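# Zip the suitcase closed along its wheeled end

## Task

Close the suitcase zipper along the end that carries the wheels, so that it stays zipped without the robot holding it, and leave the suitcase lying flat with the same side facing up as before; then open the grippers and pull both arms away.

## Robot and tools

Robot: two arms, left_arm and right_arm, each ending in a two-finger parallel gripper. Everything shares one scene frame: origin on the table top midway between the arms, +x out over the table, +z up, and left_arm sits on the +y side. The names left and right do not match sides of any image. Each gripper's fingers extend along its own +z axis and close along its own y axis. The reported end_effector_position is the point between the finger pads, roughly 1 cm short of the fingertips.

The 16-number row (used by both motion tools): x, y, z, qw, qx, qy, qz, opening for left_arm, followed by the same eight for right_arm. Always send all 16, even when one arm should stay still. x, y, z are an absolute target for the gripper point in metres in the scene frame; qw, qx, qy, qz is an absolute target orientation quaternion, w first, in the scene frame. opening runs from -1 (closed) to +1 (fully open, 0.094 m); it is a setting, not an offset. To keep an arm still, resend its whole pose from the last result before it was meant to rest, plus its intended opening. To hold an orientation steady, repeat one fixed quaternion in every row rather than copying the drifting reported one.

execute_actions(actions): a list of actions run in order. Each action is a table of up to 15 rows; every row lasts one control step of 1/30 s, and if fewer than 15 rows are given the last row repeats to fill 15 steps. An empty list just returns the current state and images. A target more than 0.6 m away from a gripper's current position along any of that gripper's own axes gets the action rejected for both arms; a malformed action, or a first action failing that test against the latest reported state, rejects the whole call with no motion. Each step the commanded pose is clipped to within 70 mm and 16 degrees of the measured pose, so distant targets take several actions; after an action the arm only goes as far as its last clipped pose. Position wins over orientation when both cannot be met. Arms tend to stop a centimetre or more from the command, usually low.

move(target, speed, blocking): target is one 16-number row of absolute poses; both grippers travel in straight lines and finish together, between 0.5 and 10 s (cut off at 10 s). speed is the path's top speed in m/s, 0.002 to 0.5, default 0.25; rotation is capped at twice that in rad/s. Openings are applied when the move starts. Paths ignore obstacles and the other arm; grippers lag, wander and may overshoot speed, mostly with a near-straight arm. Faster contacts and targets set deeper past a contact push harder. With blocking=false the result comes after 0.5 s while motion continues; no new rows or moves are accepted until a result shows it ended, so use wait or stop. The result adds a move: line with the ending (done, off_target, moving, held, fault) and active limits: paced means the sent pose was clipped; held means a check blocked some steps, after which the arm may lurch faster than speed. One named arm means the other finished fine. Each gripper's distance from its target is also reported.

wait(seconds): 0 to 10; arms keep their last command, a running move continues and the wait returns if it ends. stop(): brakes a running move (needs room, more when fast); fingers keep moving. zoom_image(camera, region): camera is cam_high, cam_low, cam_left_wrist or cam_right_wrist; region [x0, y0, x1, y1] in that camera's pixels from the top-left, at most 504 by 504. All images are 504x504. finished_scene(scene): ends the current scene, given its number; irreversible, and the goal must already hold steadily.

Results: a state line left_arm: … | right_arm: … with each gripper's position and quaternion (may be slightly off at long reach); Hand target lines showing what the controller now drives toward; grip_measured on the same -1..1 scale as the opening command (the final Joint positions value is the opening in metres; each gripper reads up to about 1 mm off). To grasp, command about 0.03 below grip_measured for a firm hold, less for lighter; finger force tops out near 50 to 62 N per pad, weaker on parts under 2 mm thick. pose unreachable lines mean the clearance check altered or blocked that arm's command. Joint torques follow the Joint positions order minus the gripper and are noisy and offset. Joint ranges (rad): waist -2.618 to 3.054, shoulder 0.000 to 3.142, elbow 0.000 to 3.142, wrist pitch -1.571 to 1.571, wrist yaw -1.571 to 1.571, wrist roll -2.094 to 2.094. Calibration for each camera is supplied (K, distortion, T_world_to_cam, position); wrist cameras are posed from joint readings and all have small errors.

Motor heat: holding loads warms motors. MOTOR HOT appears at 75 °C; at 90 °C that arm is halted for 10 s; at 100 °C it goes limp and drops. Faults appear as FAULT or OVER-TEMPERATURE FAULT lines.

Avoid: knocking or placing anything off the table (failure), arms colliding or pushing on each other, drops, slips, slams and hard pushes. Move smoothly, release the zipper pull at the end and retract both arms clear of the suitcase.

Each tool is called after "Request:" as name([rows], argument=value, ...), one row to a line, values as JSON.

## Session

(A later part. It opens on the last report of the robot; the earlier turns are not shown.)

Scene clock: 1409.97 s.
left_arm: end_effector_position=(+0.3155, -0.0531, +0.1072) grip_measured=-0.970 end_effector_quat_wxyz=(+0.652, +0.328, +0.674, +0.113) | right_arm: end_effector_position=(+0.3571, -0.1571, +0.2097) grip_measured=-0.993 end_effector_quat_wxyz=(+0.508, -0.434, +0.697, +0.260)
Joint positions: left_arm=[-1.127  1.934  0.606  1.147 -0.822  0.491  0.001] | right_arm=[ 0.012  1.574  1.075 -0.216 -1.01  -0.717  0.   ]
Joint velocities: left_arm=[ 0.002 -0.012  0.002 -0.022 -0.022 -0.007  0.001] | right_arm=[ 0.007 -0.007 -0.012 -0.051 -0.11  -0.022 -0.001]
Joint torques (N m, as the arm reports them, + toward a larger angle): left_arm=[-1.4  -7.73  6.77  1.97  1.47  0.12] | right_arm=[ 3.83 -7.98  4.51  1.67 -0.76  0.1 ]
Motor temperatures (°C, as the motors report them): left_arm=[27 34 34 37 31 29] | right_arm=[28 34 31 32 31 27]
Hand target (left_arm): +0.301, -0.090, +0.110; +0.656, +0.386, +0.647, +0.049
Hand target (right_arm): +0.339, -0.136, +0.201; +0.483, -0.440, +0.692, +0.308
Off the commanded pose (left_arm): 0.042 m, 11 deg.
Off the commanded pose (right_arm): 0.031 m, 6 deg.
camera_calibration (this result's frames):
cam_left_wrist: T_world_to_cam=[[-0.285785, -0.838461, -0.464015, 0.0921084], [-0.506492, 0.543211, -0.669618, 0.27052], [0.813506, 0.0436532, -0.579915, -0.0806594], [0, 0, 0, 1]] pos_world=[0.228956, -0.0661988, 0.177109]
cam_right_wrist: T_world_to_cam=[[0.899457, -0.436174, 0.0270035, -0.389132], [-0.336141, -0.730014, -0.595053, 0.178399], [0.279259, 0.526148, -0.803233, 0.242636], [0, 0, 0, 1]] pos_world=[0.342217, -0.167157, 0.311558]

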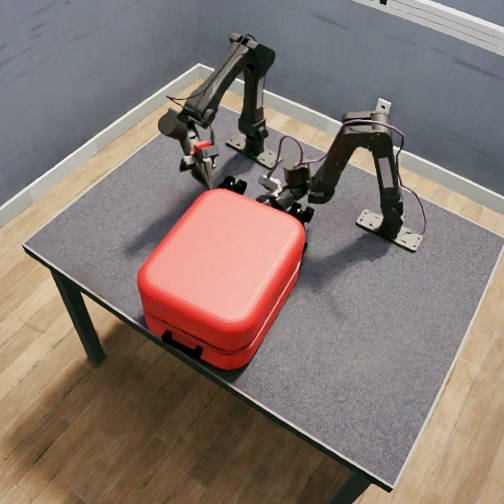

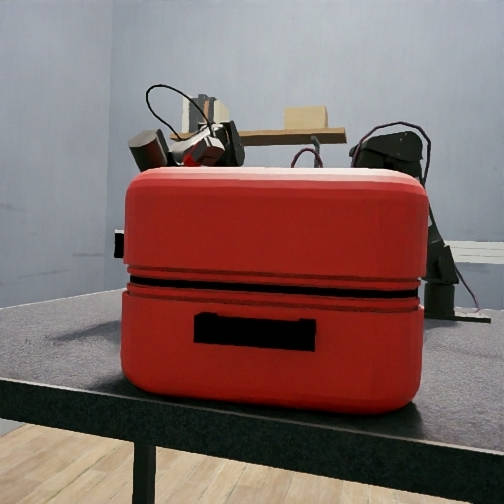

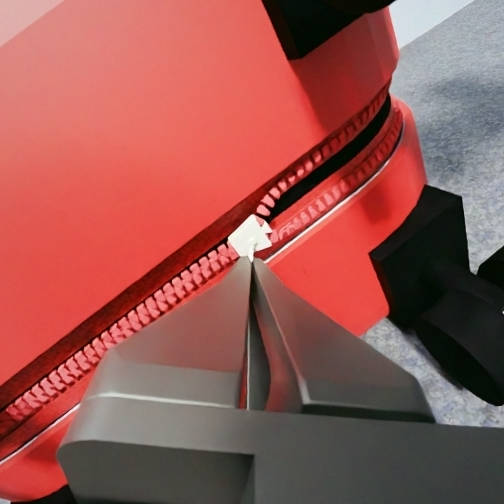

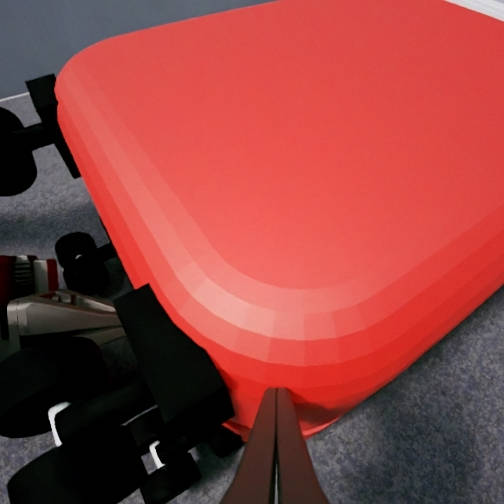

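Request:
execute_actions([
  [[0.3055,-0.094,0.109,0.6545,0.3887,0.6469,0.0458,-1,0.338,-0.135,0.2,0.4838,-0.4402,0.6909,0.3082,-1],[0.306,-0.094,0.11,0.6545,0.3887,0.6469,0.0458,-1,0.338,-0.135,0.2,0.4838,-0.4402,0.6909,0.3082,-1],[0.3065,-0.094,0.111,0.6545,0.3887,0.6469,0.0458,-1,0.338,-0.135,0.2,0.4838,-0.4402,0.6909,0.3082,-1],[0.307,-0.094,0.112,0.6545,0.3887,0.6469,0.0458,-1,0.338,-0.135,0.2,0.4838,-0.4402,0.6909,0.3082,-1],[0.3075,-0.094,0.113,0.6545,0.3887,0.6469,0.0458,-1,0.338,-0.135,0.2,0.4838,-0.4402,0.6909,0.3082,-1],[0.308,-0.094,0.114,0.6545,0.3887,0.6469,0.0458,-1,0.338,-0.135,0.2,0.4838,-0.4402,0.6909,0.3082,-1],[0.3085,-0.094,0.115,0.6545,0.3887,0.6469,0.0458,-1,0.338,-0.135,0.2,0.4838,-0.4402,0.6909,0.3082,-1],[0.309,-0.094,0.116,0.6545,0.3887,0.6469,0.0458,-1,0.338,-0.135,0.2,0.4838,-0.4402,0.6909,0.3082,-1]],
])

Scene clock: 1472.23 s.
left_arm: end_effector_position=(+0.3161, -0.0538, +0.1078) grip_measured=-0.970 end_effector_quat_wxyz=(+0.648, +0.337, +0.673, +0.112) | right_arm: end_effector_position=(+0.3571, -0.1569, +0.2097) grip_measured=-0.993 end_effector_quat_wxyz=(+0.508, -0.434, +0.697, +0.260)
Joint positions: left_arm=[-1.12   1.918  0.606  1.117 -0.8    0.494  0.001] | right_arm=[ 0.012  1.574  1.075 -0.216 -1.01  -0.717  0.   ]
Joint velocities: left_arm=[-0.012 -0.022  0.007  0.022 -0.037  0.007  0.   ] | right_arm=[-0.017 -0.007 -0.017 -0.066  0.051  0.051 -0.001]
Joint torques (N m, as the arm reports them, + toward a larger angle): left_arm=[-0.93 -8.36  7.87  1.97  1.39  0.18] | right_arm=[ 3.84 -7.97  4.54  1.67 -0.77  0.09]
Motor temperatures (°C, as the motors report them): left_arm=[27 35 35 37 33 29] | right_arm=[28 35 30 32 31 27]
Hand target (left_arm): +0.305, -0.090, +0.118; +0.657, +0.386, +0.646, +0.050
Hand target (right_arm): +0.339, -0.136, +0.201; +0.483, -0.440, +0.691, +0.308
Off the commanded pose (left_arm): 0.042 m, 10 deg.
Off the commanded pose (right_arm): 0.031 m, 6 deg.
camera_calibration (this result's frames):
cam_left_wrist: T_world_to_cam=[[-0.301859, -0.828059, -0.47244, 0.0985082], [-0.504051, 0.55925, -0.658158, 0.270465], [0.809206, 0.0394631, -0.586198, -0.0790212], [0, 0, 0, 1]] pos_world=[0.230008, -0.0665686, 0.178226]
cam_right_wrist: T_world_to_cam=[[0.899624, -0.43583, 0.0270035, -0.389032], [-0.335863, -0.730143, -0.595053, 0.178377], [0.279059, 0.526254, -0.803233, 0.242655], [0, 0, 0, 1]] pos_world=[0.342177, -0.16701, 0.311558]

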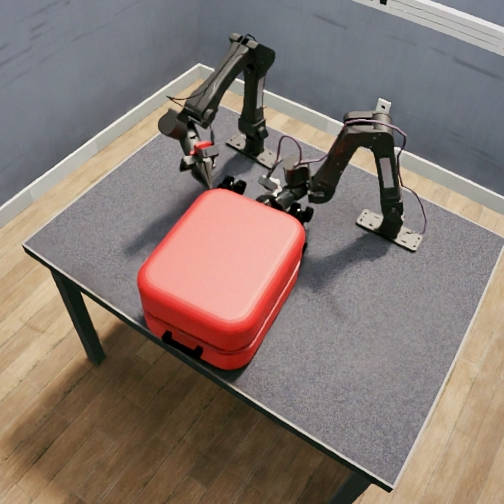

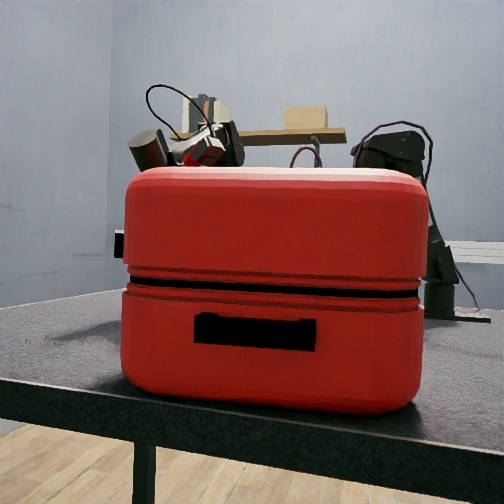

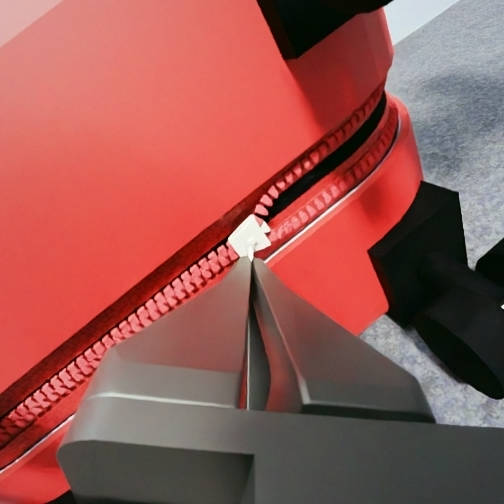

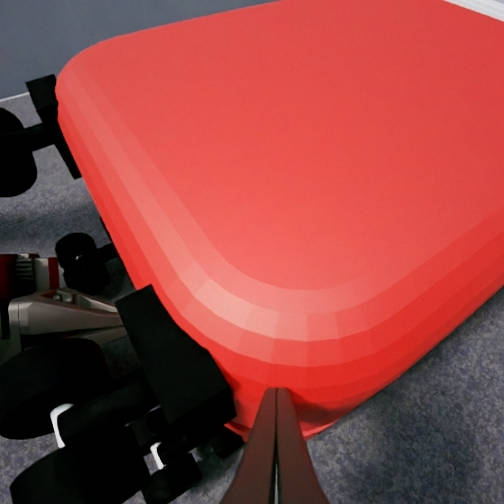

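Request:
execute_actions([
  [[0.309,-0.094,0.117,0.6545,0.3887,0.6469,0.0458,-1,0.338,-0.135,0.2,0.4838,-0.4402,0.6909,0.3082,-1],[0.309,-0.094,0.118,0.6545,0.3887,0.6469,0.0458,-1,0.338,-0.135,0.2,0.4838,-0.4402,0.6909,0.3082,-1],[0.309,-0.094,0.119,0.6545,0.3887,0.6469,0.0458,-1,0.338,-0.135,0.2,0.4838,-0.4402,0.6909,0.3082,-1],[0.309,-0.094,0.12,0.6545,0.3887,0.6469,0.0458,-1,0.338,-0.135,0.2,0.4838,-0.4402,0.6909,0.3082,-1],[0.309,-0.094,0.121,0.6545,0.3887,0.6469,0.0458,-1,0.338,-0.135,0.2,0.4838,-0.4402,0.6909,0.3082,-1],[0.309,-0.094,0.122,0.6545,0.3887,0.6469,0.0458,-1,0.338,-0.135,0.2,0.4838,-0.4402,0.6909,0.3082,-1],[0.309,-0.094,0.123,0.6545,0.3887,0.6469,0.0458,-1,0.338,-0.135,0.2,0.4838,-0.4402,0.6909,0.3082,-1],[0.309,-0.094,0.124,0.6545,0.3887,0.6469,0.0458,-1,0.338,-0.135,0.2,0.4838,-0.4402,0.6909,0.3082,-1]],
])

Request:
zoom_image(camera="cam_left_wrist", region=[180, 140, 340, 290])

Scene clock: 1483.70 s.
left_arm: end_effector_position=(+0.3161, -0.0536, +0.1084) grip_measured=-0.970 end_effector_quat_wxyz=(+0.640, +0.350, +0.675, +0.111) | right_arm: end_effector_position=(+0.3571, -0.1571, +0.2097) grip_measured=-0.993 end_effector_quat_wxyz=(+0.508, -0.434, +0.697, +0.260)
Joint positions: left_arm=[-1.114  1.888  0.606  1.062 -0.779  0.494  0.001] | right_arm=[ 0.012  1.574  1.075 -0.216 -1.01  -0.717  0.   ]
Joint velocities: left_arm=[ 0.007 -0.012 -0.007  0.007  0.007 -0.007  0.   ] | right_arm=[-0.002  0.017  0.007 -0.037 -0.066  0.022  0.001]
Joint torques (N m, as the arm reports them, + toward a larger angle): left_arm=[-1.41 -8.77  8.62  2.14  1.21  0.15] | right_arm=[ 3.79 -7.98  4.52  1.67 -0.76  0.1 ]
Motor temperatures (°C, as the motors report them): left_arm=[27 35 35 37 33 29] | right_arm=[28 35 30 32 31 27]
Hand target (left_arm): +0.305, -0.090, +0.126; +0.657, +0.387, +0.646, +0.049
Hand target (right_arm): +0.339, -0.136, +0.201; +0.483, -0.439, +0.692, +0.308
Off the commanded pose (left_arm): 0.044 m, 9 deg.
Off the commanded pose (right_arm): 0.031 m, 6 deg.
camera_calibration (this result's frames):
cam_left_wrist: T_world_to_cam=[[-0.321202, -0.813454, -0.484893, 0.107164], [-0.506002, 0.580227, -0.6382, 0.270394], [0.800494, 0.0403658, -0.597979, -0.0745664], [0, 0, 0, 1]] pos_world=[0.230931, -0.0667068, 0.179939]
cam_right_wrist: T_world_to_cam=[[0.899457, -0.436174, 0.0270035, -0.389132], [-0.336141, -0.730014, -0.595053, 0.178399], [0.279259, 0.526148, -0.803233, 0.242636], [0, 0, 0, 1]] pos_world=[0.342217, -0.167157, 0.311558]

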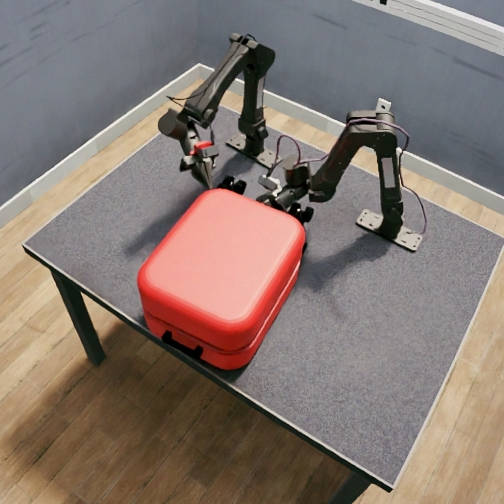

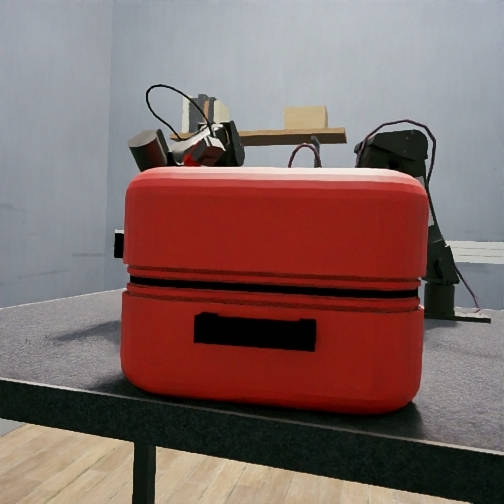

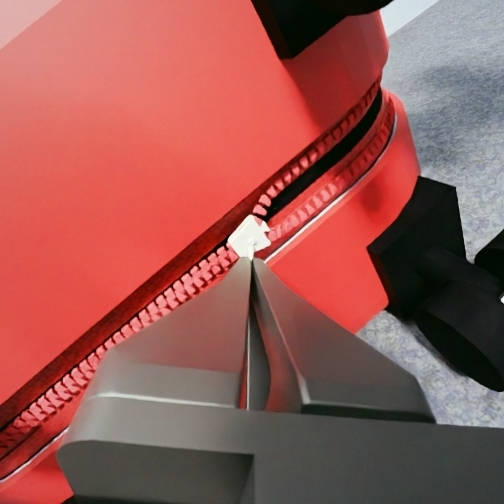

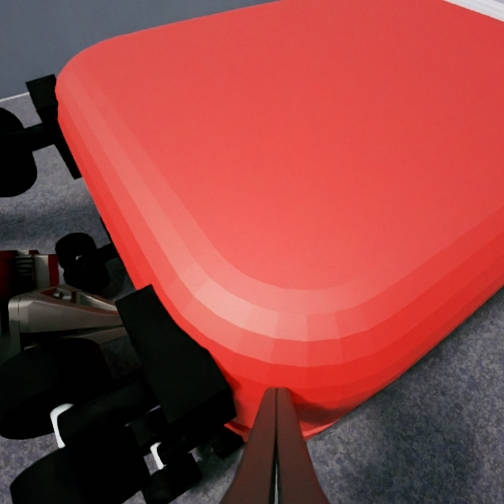

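Region (180, 140, 340, 290) of cam_left_wrist's 504x504 image, scaled by 3.150, with more detail than that image has; it fills the top 472 rows of this view, and the rest is white.

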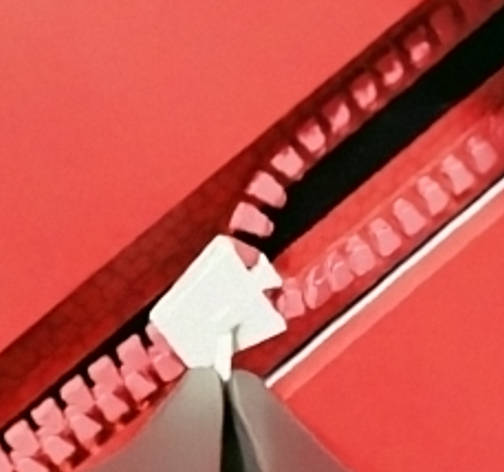

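Request:
execute_actions([
  [[0.3082,-0.094,0.123,0.6547,0.3829,0.6501,0.0401,-1,0.338,-0.135,0.2,0.4838,-0.4402,0.6909,0.3082,-1],[0.3075,-0.094,0.122,0.6549,0.3772,0.6533,0.0344,-1,0.338,-0.135,0.2,0.4838,-0.4402,0.6909,0.3082,-1],[0.3067,-0.094,0.121,0.6551,0.3714,0.6565,0.0286,-1,0.338,-0.135,0.2,0.4838,-0.4402,0.6909,0.3082,-1],[0.306,-0.094,0.12,0.6553,0.3657,0.6597,0.0229,-1,0.338,-0.135,0.2,0.4838,-0.4402,0.6909,0.3082,-1],[0.3052,-0.094,0.119,0.6555,0.3599,0.6628,0.0172,-1,0.338,-0.135,0.2,0.4838,-0.4402,0.6909,0.3082,-1],[0.3045,-0.094,0.118,0.6557,0.3541,0.666,0.0115,-1,0.338,-0.135,0.2,0.4838,-0.4402,0.6909,0.3082,-1],[0.3037,-0.094,0.117,0.6559,0.3484,0.6692,0.0057,-1,0.338,-0.135,0.2,0.4838,-0.4402,0.6909,0.3082,-1],[0.303,-0.094,0.116,0.6561,0.3426,0.6724,0.0,-1,0.338,-0.135,0.2,0.4838,-0.4402,0.6909,0.3082,-1]],
])

Request:
zoom_image(camera="cam_left_wrist", region=[180, 140, 340, 290])

Scene clock: 1508.43 s.
left_arm: end_effector_position=(+0.3159, -0.0541, +0.1084) grip_measured=-0.970 end_effector_quat_wxyz=(+0.645, +0.315, +0.692, +0.076) | right_arm: end_effector_position=(+0.3571, -0.1569, +0.2097) grip_measured=-0.993 end_effector_quat_wxyz=(+0.508, -0.434, +0.697, +0.260)
Joint positions: left_arm=[-1.114  1.887  0.606  1.059 -0.776  0.388  0.001] | right_arm=[ 0.012  1.574  1.075 -0.216 -1.01  -0.717  0.   ]
Joint velocities: left_arm=[ 0.002 -0.007 -0.002  0.022 -0.066 -0.051 -0.   ] | right_arm=[ 0.012 -0.007 -0.017  0.037  0.007 -0.022 -0.001]
Joint torques (N m, as the arm reports them, + toward a larger angle): left_arm=[-2.52 -7.17  7.45  2.38  1.06 -0.13] | right_arm=[ 3.82 -7.97  4.53  1.66 -0.77  0.1 ]
Motor temperatures (°C, as the motors report them): left_arm=[27 36 36 37 32 29] | right_arm=[28 35 30 32 31 27]
Hand target (left_arm): +0.300, -0.091, +0.118; +0.656, +0.343, +0.673, +0.002
Hand target (right_arm): +0.339, -0.136, +0.201; +0.483, -0.440, +0.692, +0.308
Off the commanded pose (left_arm): 0.043 m, 10 deg.
Off the commanded pose (right_arm): 0.031 m, 6 deg.
camera_calibration (this result's frames):
cam_left_wrist: T_world_to_cam=[[-0.324516, -0.861368, -0.390813, 0.0949088], [-0.534945, 0.507883, -0.675196, 0.279748], [0.780079, -0.0100486, -0.6256, -0.0676885], [0, 0, 0, 1]] pos_world=[0.233251, -0.061008, 0.18363]
cam_right_wrist: T_world_to_cam=[[0.899624, -0.43583, 0.0270035, -0.389032], [-0.335863, -0.730143, -0.595053, 0.178377], [0.279059, 0.526254, -0.803233, 0.242655], [0, 0, 0, 1]] pos_world=[0.342177, -0.16701, 0.311558]

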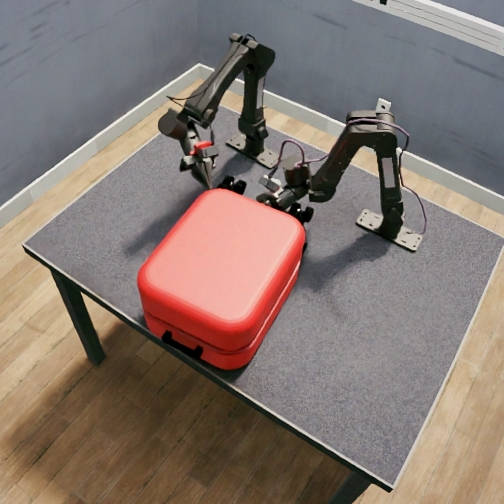

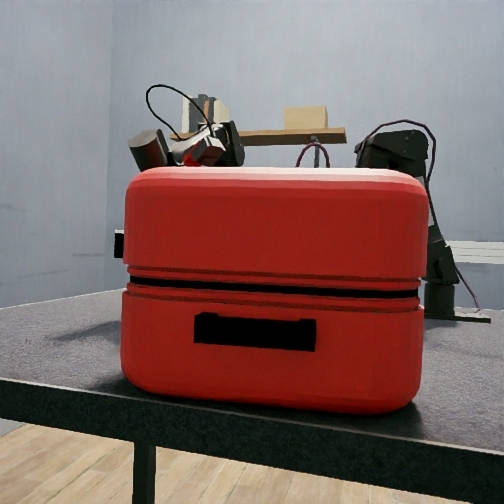

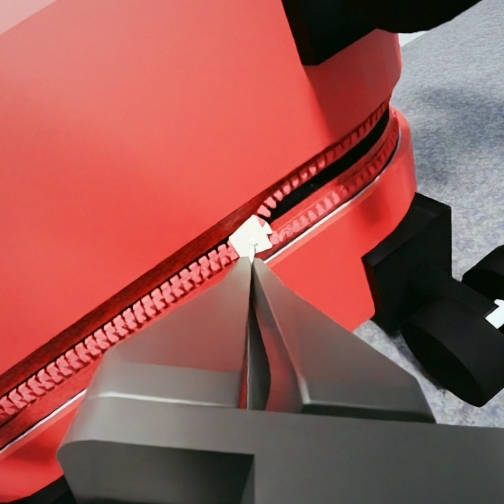

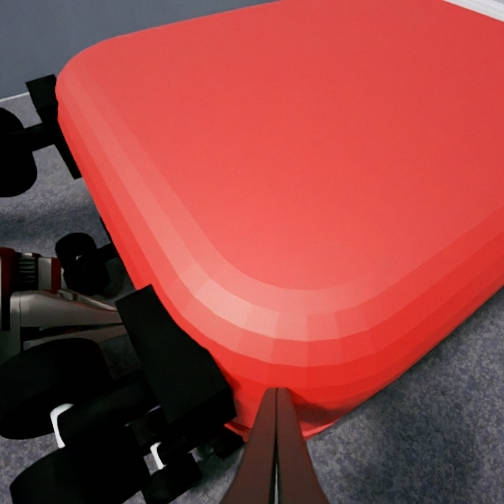

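Region (180, 140, 340, 290) of cam_left_wrist's 504x504 image, scaled by 3.150, with more detail than that image has; it fills the top 472 rows of this view, and the rest is white.

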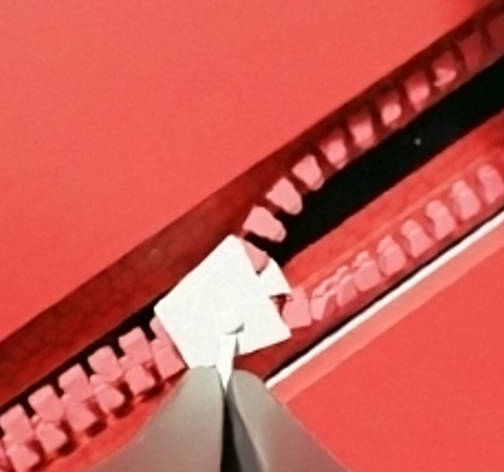

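Request:
execute_actions([
  [[0.3037,-0.0908,0.1156,0.6559,0.3402,0.6736,0.0057,-1,0.3386,-0.1356,0.2,0.4838,-0.4402,0.6909,0.3082,-1],[0.3044,-0.0876,0.1152,0.6556,0.3379,0.6747,0.0114,-1,0.3392,-0.1362,0.2,0.4838,-0.4402,0.6909,0.3082,-1],[0.3051,-0.0844,0.1148,0.6554,0.3355,0.6759,0.0172,-1,0.3398,-0.1368,0.2,0.4838,-0.4402,0.6909,0.3082,-1],[0.3058,-0.0812,0.1144,0.6551,0.3332,0.677,0.0229,-1,0.3404,-0.1374,0.2,0.4838,-0.4402,0.6909,0.3082,-1],[0.3065,-0.078,0.114,0.6549,0.3308,0.6782,0.0286,-1,0.341,-0.138,0.2,0.4838,-0.4402,0.6909,0.3082,-1],[0.3072,-0.0748,0.1136,0.6546,0.3284,0.6794,0.0343,-1,0.3416,-0.1386,0.2,0.4838,-0.4402,0.6909,0.3082,-1],[0.3079,-0.0716,0.1132,0.6544,0.3261,0.6805,0.04,-1,0.3422,-0.1392,0.2,0.4838,-0.4402,0.6909,0.3082,-1],[0.3086,-0.0684,0.1128,0.6541,0.3237,0.6817,0.0458,-1,0.3428,-0.1398,0.2,0.4838,-0.4402,0.6909,0.3082,-1],[0.3093,-0.0652,0.1124,0.6539,0.3214,0.6828,0.0515,-1,0.3434,-0.1404,0.2,0.4838,-0.4402,0.6909,0.3082,-1],[0.31,-0.062,0.112,0.6536,0.319,0.684,0.0572,-1,0.344,-0.141,0.2,0.4838,-0.4402,0.6909,0.3082,-1]],
  [[0.3102,-0.0592,0.1119,0.6531,0.3145,0.686,0.0615,-1,0.3447,-0.1418,0.2003,0.4838,-0.4402,0.6909,0.3082,-1],[0.3105,-0.0565,0.1118,0.6526,0.3099,0.6879,0.0657,-1,0.3455,-0.1427,0.2007,0.4838,-0.4402,0.6909,0.3082,-1],[0.3107,-0.0537,0.1116,0.6521,0.3054,0.6899,0.07,-1,0.3462,-0.1436,0.201,0.4838,-0.4402,0.6909,0.3082,-1],[0.311,-0.051,0.1115,0.6517,0.3009,0.6919,0.0743,-1,0.347,-0.1445,0.2015,0.4838,-0.4402,0.6909,0.3082,-1],[0.3112,-0.0482,0.1114,0.6512,0.2963,0.6938,0.0785,-1,0.3477,-0.1454,0.2018,0.4838,-0.4402,0.6909,0.3082,-1],[0.3115,-0.0455,0.1112,0.6507,0.2918,0.6958,0.0828,-1,0.3485,-0.1463,0.2022,0.4838,-0.4402,0.6909,0.3082,-1],[0.3117,-0.0427,0.1111,0.6502,0.2872,0.6977,0.087,-1,0.3492,-0.1472,0.2026,0.4838,-0.4402,0.6909,0.3082,-1],[0.312,-0.04,0.111,0.6497,0.2827,0.6997,0.0913,-1,0.35,-0.148,0.203,0.4838,-0.4402,0.6909,0.3082,-1]],
])

Request:
zoom_image(camera="cam_left_wrist", region=[180, 140, 340, 290])

Scene clock: 1531.67 s.
left_arm: end_effector_position=(+0.3159, -0.0475, +0.1079) grip_measured=-0.970 end_effector_quat_wxyz=(+0.645, +0.301, +0.697, +0.088) | right_arm: end_effector_position=(+0.3550, -0.1533, +0.2093) grip_measured=-0.993 end_effector_quat_wxyz=(+0.503, -0.441, +0.687, +0.284)
Joint positions: left_arm=[-1.119  1.887  0.6    1.061 -0.816  0.377  0.001] | right_arm=[ 0.009  1.603  1.1   -0.252 -1.063 -0.745  0.   ]
Joint velocities: left_arm=[-0.007 -0.007 -0.002 -0.007  0.022 -0.022 -0.   ] | right_arm=[-0.007 -0.007  0.012  0.007 -0.022 -0.139  0.   ]
Joint torques (N m, as the arm reports them, + toward a larger angle): left_arm=[-0.86 -7.96  3.05  2.37 -0.48 -0.12] | right_arm=[ 0.77 -6.58  7.48  1.41 -0.49 -0.06]
Motor temperatures (°C, as the motors report them): left_arm=[27 35 36 38 32 29] | right_arm=[28 35 30 32 31 27]
Hand target (left_arm): +0.312, -0.040, +0.111; +0.649, +0.283, +0.700, +0.091
Hand target (right_arm): +0.350, -0.148, +0.203; +0.485, -0.439, +0.691, +0.307
Off the commanded pose (left_arm): 0.009 m, 2 deg.
Off the commanded pose (right_arm): 0.010 m, 4 deg.
camera_calibration (this result's frames):
cam_left_wrist: T_world_to_cam=[[-0.291613, -0.873652, -0.38948, 0.0893605], [-0.551062, 0.486259, -0.678146, 0.280456], [0.781852, 0.0168711, -0.623236, -0.0674073], [0, 0, 0, 1]] pos_world=[0.23331, -0.0571672, 0.182984]
cam_right_wrist: T_world_to_cam=[[0.918704, -0.394927, 0.0039583, -0.381247], [-0.310664, -0.728801, -0.610194, 0.174459], [0.243867, 0.559358, -0.792242, 0.25626], [0, 0, 0, 1]] pos_world=[0.341958, -0.16676, 0.310983]

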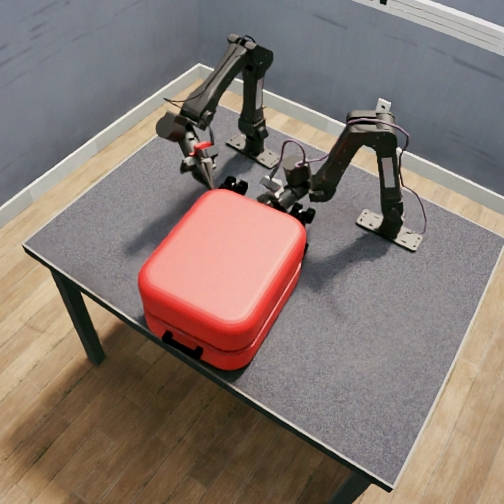

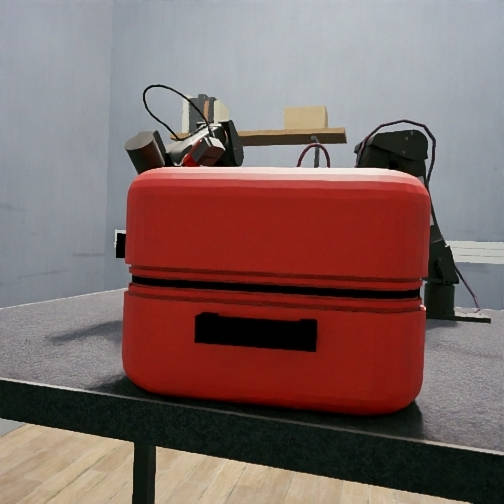

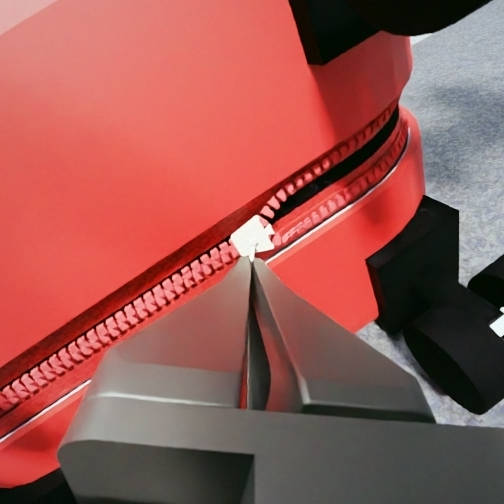

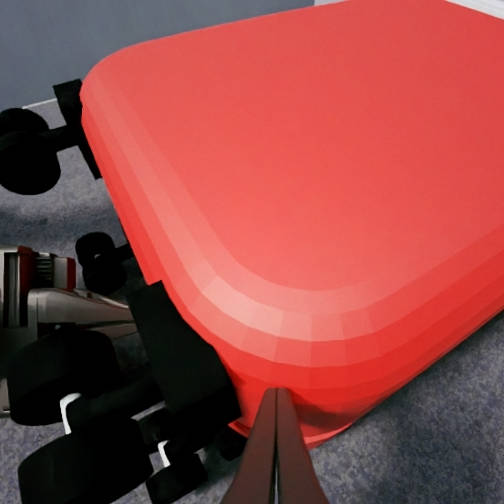

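Region (180, 140, 340, 290) of cam_left_wrist's 504x504 image, scaled by 3.150, with more detail than that image has; it fills the top 472 rows of this view, and the rest is white.

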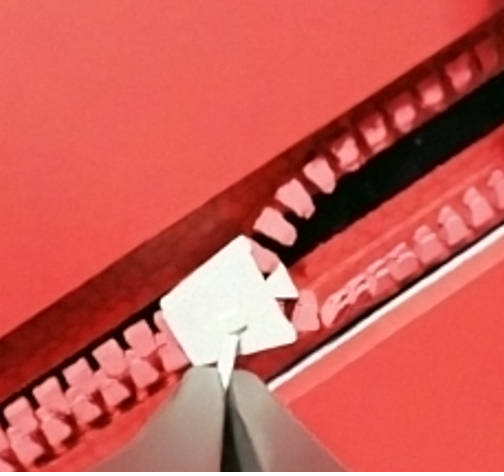

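Request:
zoom_image(camera="cam_low", region=[110, 250, 440, 320])

Request:
zoom_image(camera="cam_left_wrist", region=[290, 80, 430, 220])

Region (110, 250, 440, 320) of cam_low's 504x504 image, scaled by 1.527, with more detail than that image has; it fills the top 107 rows of this view, and the rest is white.

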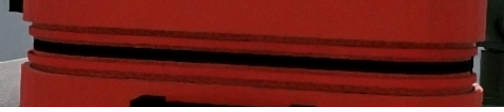

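Region (290, 80, 430, 220) of cam_left_wrist's 504x504 image, scaled by 3.600, with more detail than that image has.

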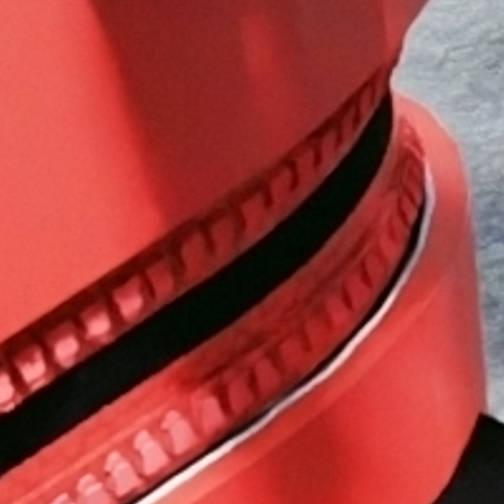

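Request:
move(target=[0.3159,-0.0475,0.1079,0.645,0.301,0.697,0.088,-1,0.341,-0.183,0.195,0.52,-0.41,0.675,0.32,-1], speed=0.1)

Request:
move(target=[0.3159,-0.0475,0.1079,0.645,0.301,0.697,0.088,-1,0.338,-0.19,0.072,0.5682,-0.3774,0.6536,0.3281,-1], speed=0.15)

Scene clock: 1586.47 s.
left_arm: end_effector_position=(+0.3157, -0.0474, +0.1079) grip_measured=-0.970 end_effector_quat_wxyz=(+0.645, +0.301, +0.697, +0.088) | right_arm: end_effector_position=(+0.3442, -0.1836, +0.2002) grip_measured=-0.993 end_effector_quat_wxyz=(+0.523, -0.414, +0.678, +0.311)
Joint positions: left_arm=[-1.119  1.887  0.599  1.061 -0.818  0.376  0.001] | right_arm=[-0.102  1.604  1.016 -0.194 -1.192 -0.758  0.   ]
Joint velocities: left_arm=[-0.002 -0.002 -0.022  0.022 -0.022 -0.007 -0.001] | right_arm=[ 0.002 -0.017 -0.027 -0.007 -0.022  0.007  0.   ]
Joint torques (N m, as the arm reports them, + toward a larger angle): left_arm=[-0.03 -7.22  4.92  2.2  -0.07  0.03] | right_arm=[-0.55 -7.41  5.09  1.88 -0.51 -0.06]
Motor temperatures (°C, as the motors report them): left_arm=[27 36 34 40 29 29] | right_arm=[28 34 32 32 30 27]
Hand target (left_arm): +0.316, -0.048, +0.108; +0.645, +0.301, +0.697, +0.088
Hand target (right_arm): +0.341, -0.184, +0.195; +0.520, -0.411, +0.677, +0.320
Off the commanded pose (left_arm): 0.000 m, 0 deg.
Off the commanded pose (right_arm): 0.006 m, 1 deg.
move: done
camera_calibration (this result's frames):
cam_left_wrist: T_world_to_cam=[[-0.29126, -0.873894, -0.389201, 0.0891516], [-0.55139, 0.485817, -0.678197, 0.280338], [0.781753, 0.01707, -0.623355, -0.0672334], [0, 0, 0, 1]] pos_world=[0.233102, -0.0571365, 0.182912]
cam_right_wrist: T_world_to_cam=[[0.912987, -0.406625, -0.033334, -0.375938], [-0.322182, -0.668434, -0.670369, 0.170649], [0.250308, 0.622778, -0.741278, 0.267893], [0, 0, 0, 1]] pos_world=[0.331151, -0.205636, 0.30045]

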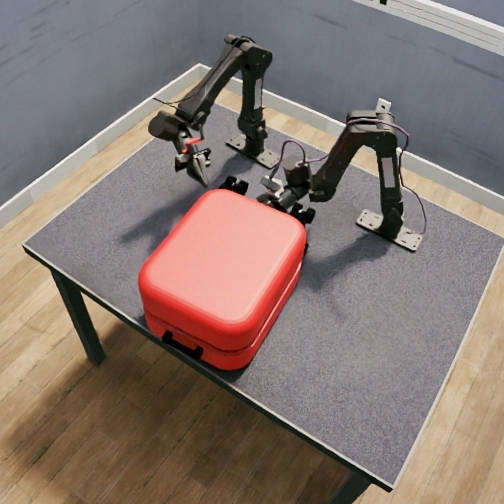

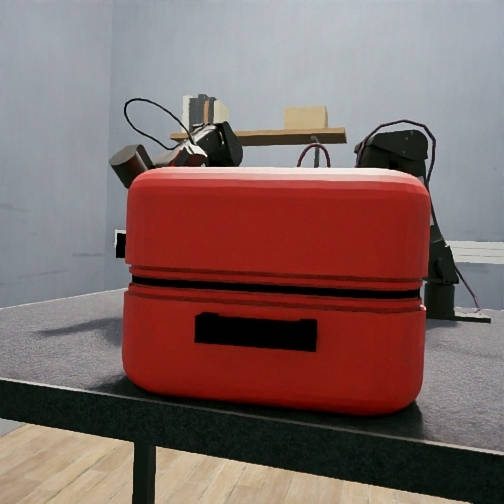

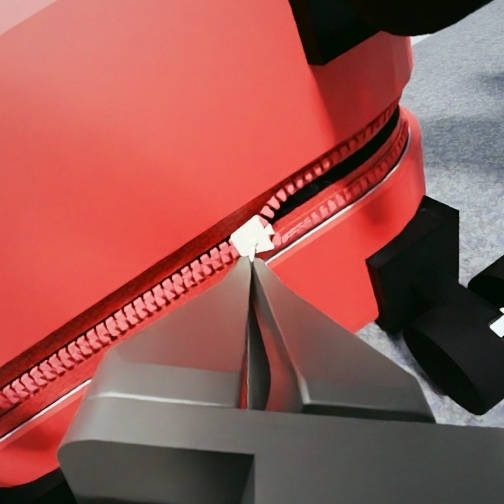

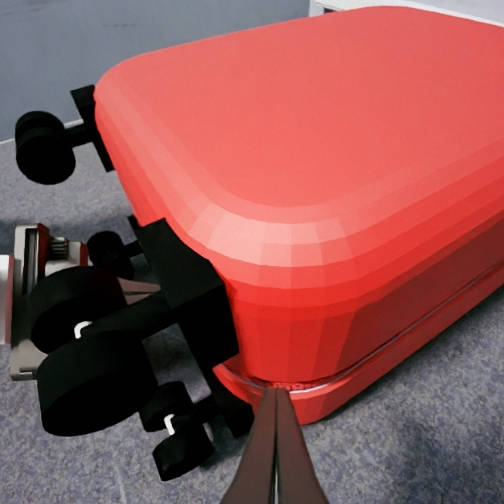

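Scene clock: 1588.30 s.
left_arm: end_effector_position=(+0.3157, -0.0474, +0.1079) grip_measured=-0.970 end_effector_quat_wxyz=(+0.645, +0.301, +0.697, +0.088) | right_arm: end_effector_position=(+0.3442, -0.1902, +0.0786) grip_measured=-0.993 end_effector_quat_wxyz=(+0.576, -0.388, +0.647, +0.315)
Joint positions: left_arm=[-1.119  1.887  0.599  1.061 -0.818  0.377  0.001] | right_arm=[-0.13   2.003  0.664  0.889 -1.249 -0.47   0.   ]
Joint velocities: left_arm=[-0.017 -0.007 -0.017 -0.007 -0.007  0.022  0.001] | right_arm=[ 0.002  0.022  0.007  0.081  0.051 -0.022  0.   ]
Joint torques (N m, as the arm reports them, + toward a larger angle): left_arm=[ 0.06 -7.2   5.04  2.18 -0.08  0.03] | right_arm=[-0.61 -8.04  2.43  2.09 -0.35  0.09]
Motor temperatures (°C, as the motors report them): left_arm=[27 35 34 40 29 29] | right_arm=[28 34 32 32 30 27]
Hand target (left_arm): +0.316, -0.047, +0.108; +0.645, +0.301, +0.697, +0.088
Hand target (right_arm): +0.338, -0.190, +0.071; +0.567, -0.378, +0.653, +0.329
Off the commanded pose (left_arm): 0.000 m, 0 deg.
Off the commanded pose (right_arm): 0.009 m, 2 deg.
move: done
camera_calibration (this result's frames):
cam_left_wrist: T_world_to_cam=[[-0.291272, -0.873735, -0.389548, 0.0892002], [-0.551292, 0.486096, -0.678076, 0.280308], [0.781817, 0.0172505, -0.62327, -0.0672543], [0, 0, 0, 1]] pos_world=[0.233094, -0.057159, 0.1829]
cam_right_wrist: T_world_to_cam=[[0.898092, -0.43979, 0.00395231, -0.386822], [-0.28459, -0.587964, -0.757171, 0.0939055], [0.33532, 0.678884, -0.653205, 0.156305], [0, 0, 0, 1]] pos_world=[0.321714, -0.22102, 0.174731]

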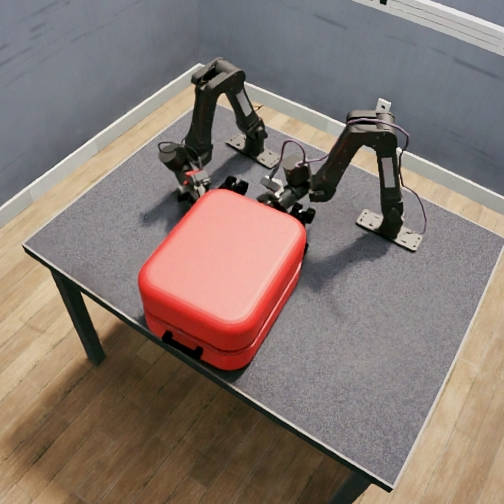

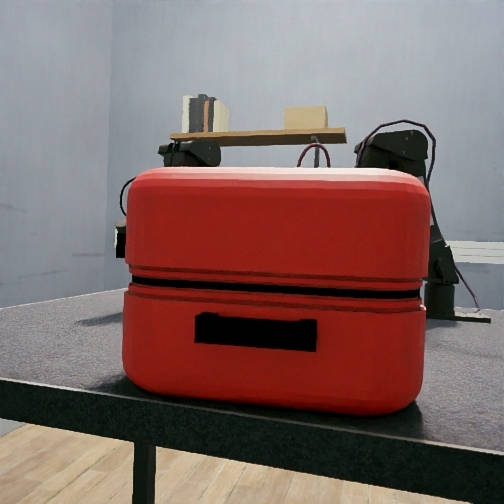

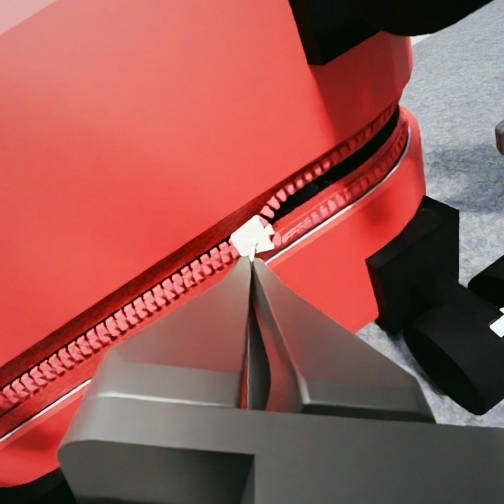

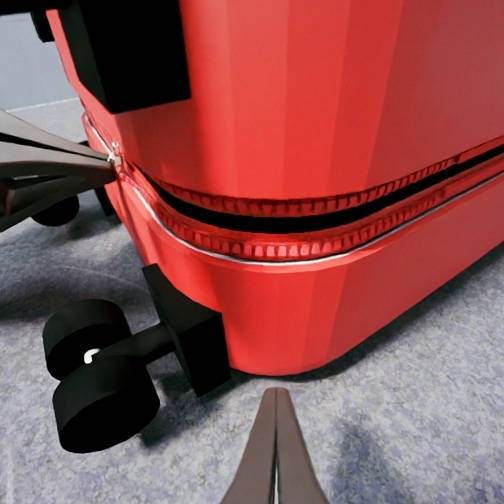

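Request:
zoom_image(camera="cam_right_wrist", region=[60, 90, 260, 280])

Request:
zoom_image(camera="cam_right_wrist", region=[280, 120, 504, 290])

Region (60, 90, 260, 280) of cam_right_wrist's 504x504 image, scaled by 2.520, with more detail than that image has; it fills the top 479 rows of this view, and the rest is white.

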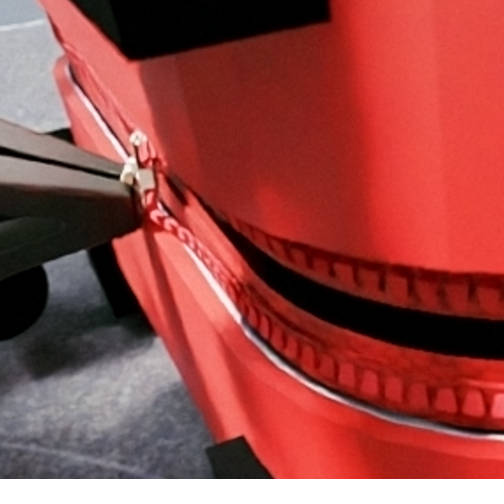

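Region (280, 120, 504, 290) of cam_right_wrist's 504x504 image, scaled by 2.250, with more detail than that image has; it fills the top 382 rows of this view, and the rest is white.

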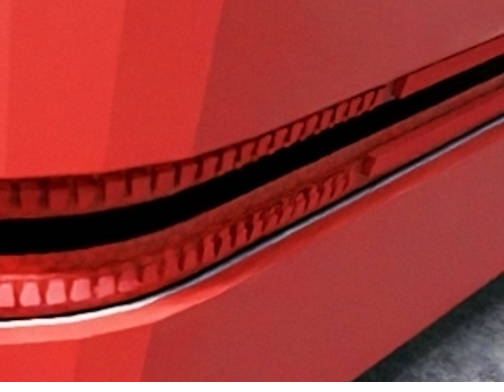

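Request:
execute_actions([
  [[0.3165,-0.0478,0.108,0.645,0.301,0.697,0.088,-1,0.34,-0.187,0.072,0.5682,-0.3774,0.6536,0.3281,-1],[0.3173,-0.048,0.1082,0.645,0.301,0.697,0.088,-1,0.342,-0.184,0.072,0.5682,-0.3774,0.6536,0.3281,-1],[0.3181,-0.0482,0.1083,0.645,0.301,0.697,0.088,-1,0.344,-0.181,0.072,0.5682,-0.3774,0.6536,0.3281,-1],[0.3189,-0.0484,0.1085,0.645,0.301,0.697,0.088,-1,0.346,-0.178,0.072,0.5682,-0.3774,0.6536,0.3281,-1],[0.3197,-0.0486,0.1086,0.645,0.301,0.697,0.088,-1,0.348,-0.175,0.072,0.5682,-0.3774,0.6536,0.3281,-1],[0.3205,-0.0488,0.1088,0.645,0.301,0.697,0.088,-1,0.35,-0.172,0.072,0.5682,-0.3774,0.6536,0.3281,-1],[0.3213,-0.049,0.1089,0.645,0.301,0.697,0.088,-1,0.352,-0.169,0.072,0.5682,-0.3774,0.6536,0.3281,-1],[0.322,-0.0492,0.109,0.645,0.301,0.697,0.088,-1,0.354,-0.166,0.072,0.5682,-0.3774,0.6536,0.3281,-1]],
  [[0.3228,-0.0494,0.1091,0.645,0.301,0.697,0.088,-1,0.355,-0.1645,0.072,0.5682,-0.3774,0.6536,0.3281,-1],[0.3235,-0.0496,0.1093,0.645,0.301,0.697,0.088,-1,0.356,-0.163,0.072,0.5682,-0.3774,0.6536,0.3281,-1],[0.3243,-0.0498,0.1094,0.645,0.301,0.697,0.088,-1,0.357,-0.1615,0.072,0.5682,-0.3774,0.6536,0.3281,-1],[0.325,-0.05,0.1095,0.645,0.301,0.697,0.088,-1,0.358,-0.16,0.072,0.5682,-0.3774,0.6536,0.3281,-1],[0.3258,-0.0503,0.1096,0.645,0.301,0.697,0.088,-1,0.3587,-0.1587,0.072,0.5682,-0.3774,0.6536,0.3281,-1],[0.3265,-0.0505,0.1098,0.645,0.301,0.697,0.088,-1,0.3594,-0.1575,0.072,0.5682,-0.3774,0.6536,0.3281,-1],[0.3273,-0.0508,0.1099,0.645,0.301,0.697,0.088,-1,0.36,-0.1562,0.072,0.5682,-0.3774,0.6536,0.3281,-1],[0.328,-0.051,0.11,0.645,0.301,0.697,0.088,-1,0.3607,-0.155,0.072,0.5682,-0.3774,0.6536,0.3281,-1]],
])

Scene clock: 1610.67 s.
left_arm: end_effector_position=(+0.3167, -0.0474, +0.1076) grip_measured=-0.970 end_effector_quat_wxyz=(+0.644, +0.305, +0.696, +0.088) | right_arm: end_effector_position=(+0.3553, -0.1570, +0.0733) grip_measured=-0.993 end_effector_quat_wxyz=(+0.568, -0.378, +0.653, +0.328)
Joint positions: left_arm=[-1.114  1.887  0.599  1.061 -0.808  0.385  0.001] | right_arm=[-0.02   2.06   0.678  1.03  -1.156 -0.325  0.   ]
Joint velocities: left_arm=[ 0.002 -0.007  0.002  0.051 -0.007 -0.051  0.   ] | right_arm=[-0.007  0.022 -0.007  0.051 -0.007 -0.037 -0.   ]
Joint torques (N m, as the arm reports them, + toward a larger angle): left_arm=[ 2.09 -6.18  7.99  2.05  0.13  0.03] | right_arm=[ 0.91 -8.46  5.13  2.24 -0.09  0.1 ]
Motor temperatures (°C, as the motors report them): left_arm=[27 35 34 39 29 29] | right_arm=[28 35 30 33 30 27]
Hand target (left_arm): +0.328, -0.050, +0.110; +0.645, +0.301, +0.697, +0.088
Hand target (right_arm): +0.361, -0.155, +0.072; +0.568, -0.377, +0.653, +0.328
Off the commanded pose (left_arm): 0.012 m, 1 deg.
Off the commanded pose (right_arm): 0.006 m, 0 deg.
camera_calibration (this result's frames):
cam_left_wrist: T_world_to_cam=[[-0.29568, -0.869585, -0.395469, 0.0916157], [-0.548534, 0.493479, -0.674973, 0.279873], [0.782102, 0.0173519, -0.622909, -0.0683805], [0, 0, 0, 1]] pos_world=[0.234089, -0.057257, 0.182543]
cam_right_wrist: T_world_to_cam=[[0.899011, -0.436516, -0.0351166, -0.379143], [-0.30887, -0.575186, -0.757469, 0.123157], [0.310449, 0.69182, -0.651926, 0.137383], [0, 0, 0, 1]] pos_world=[0.336243, -0.189708, 0.169537]

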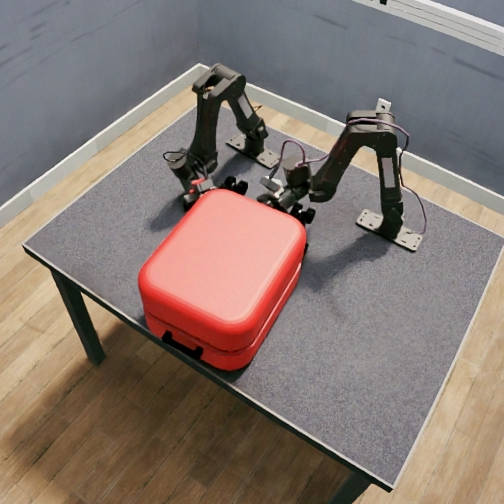

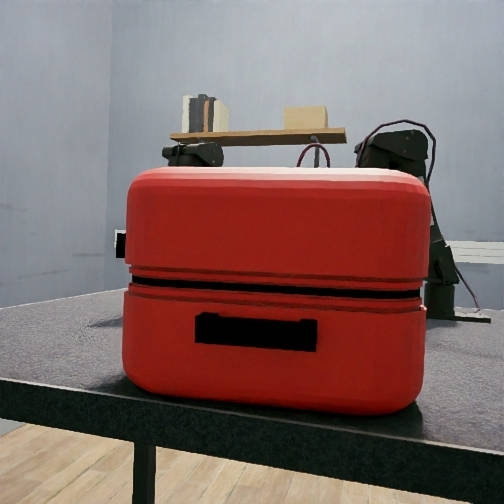

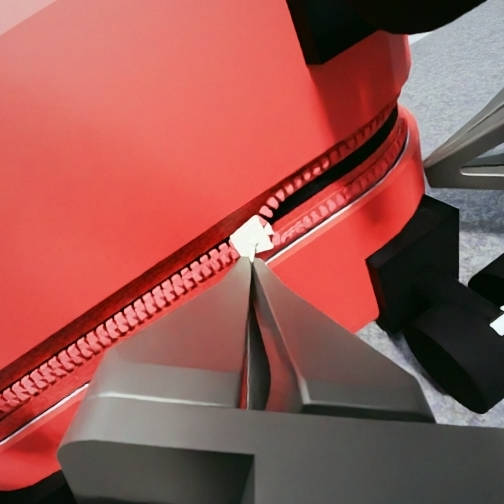

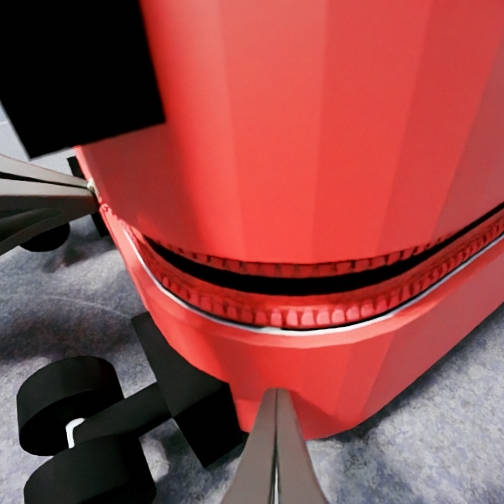

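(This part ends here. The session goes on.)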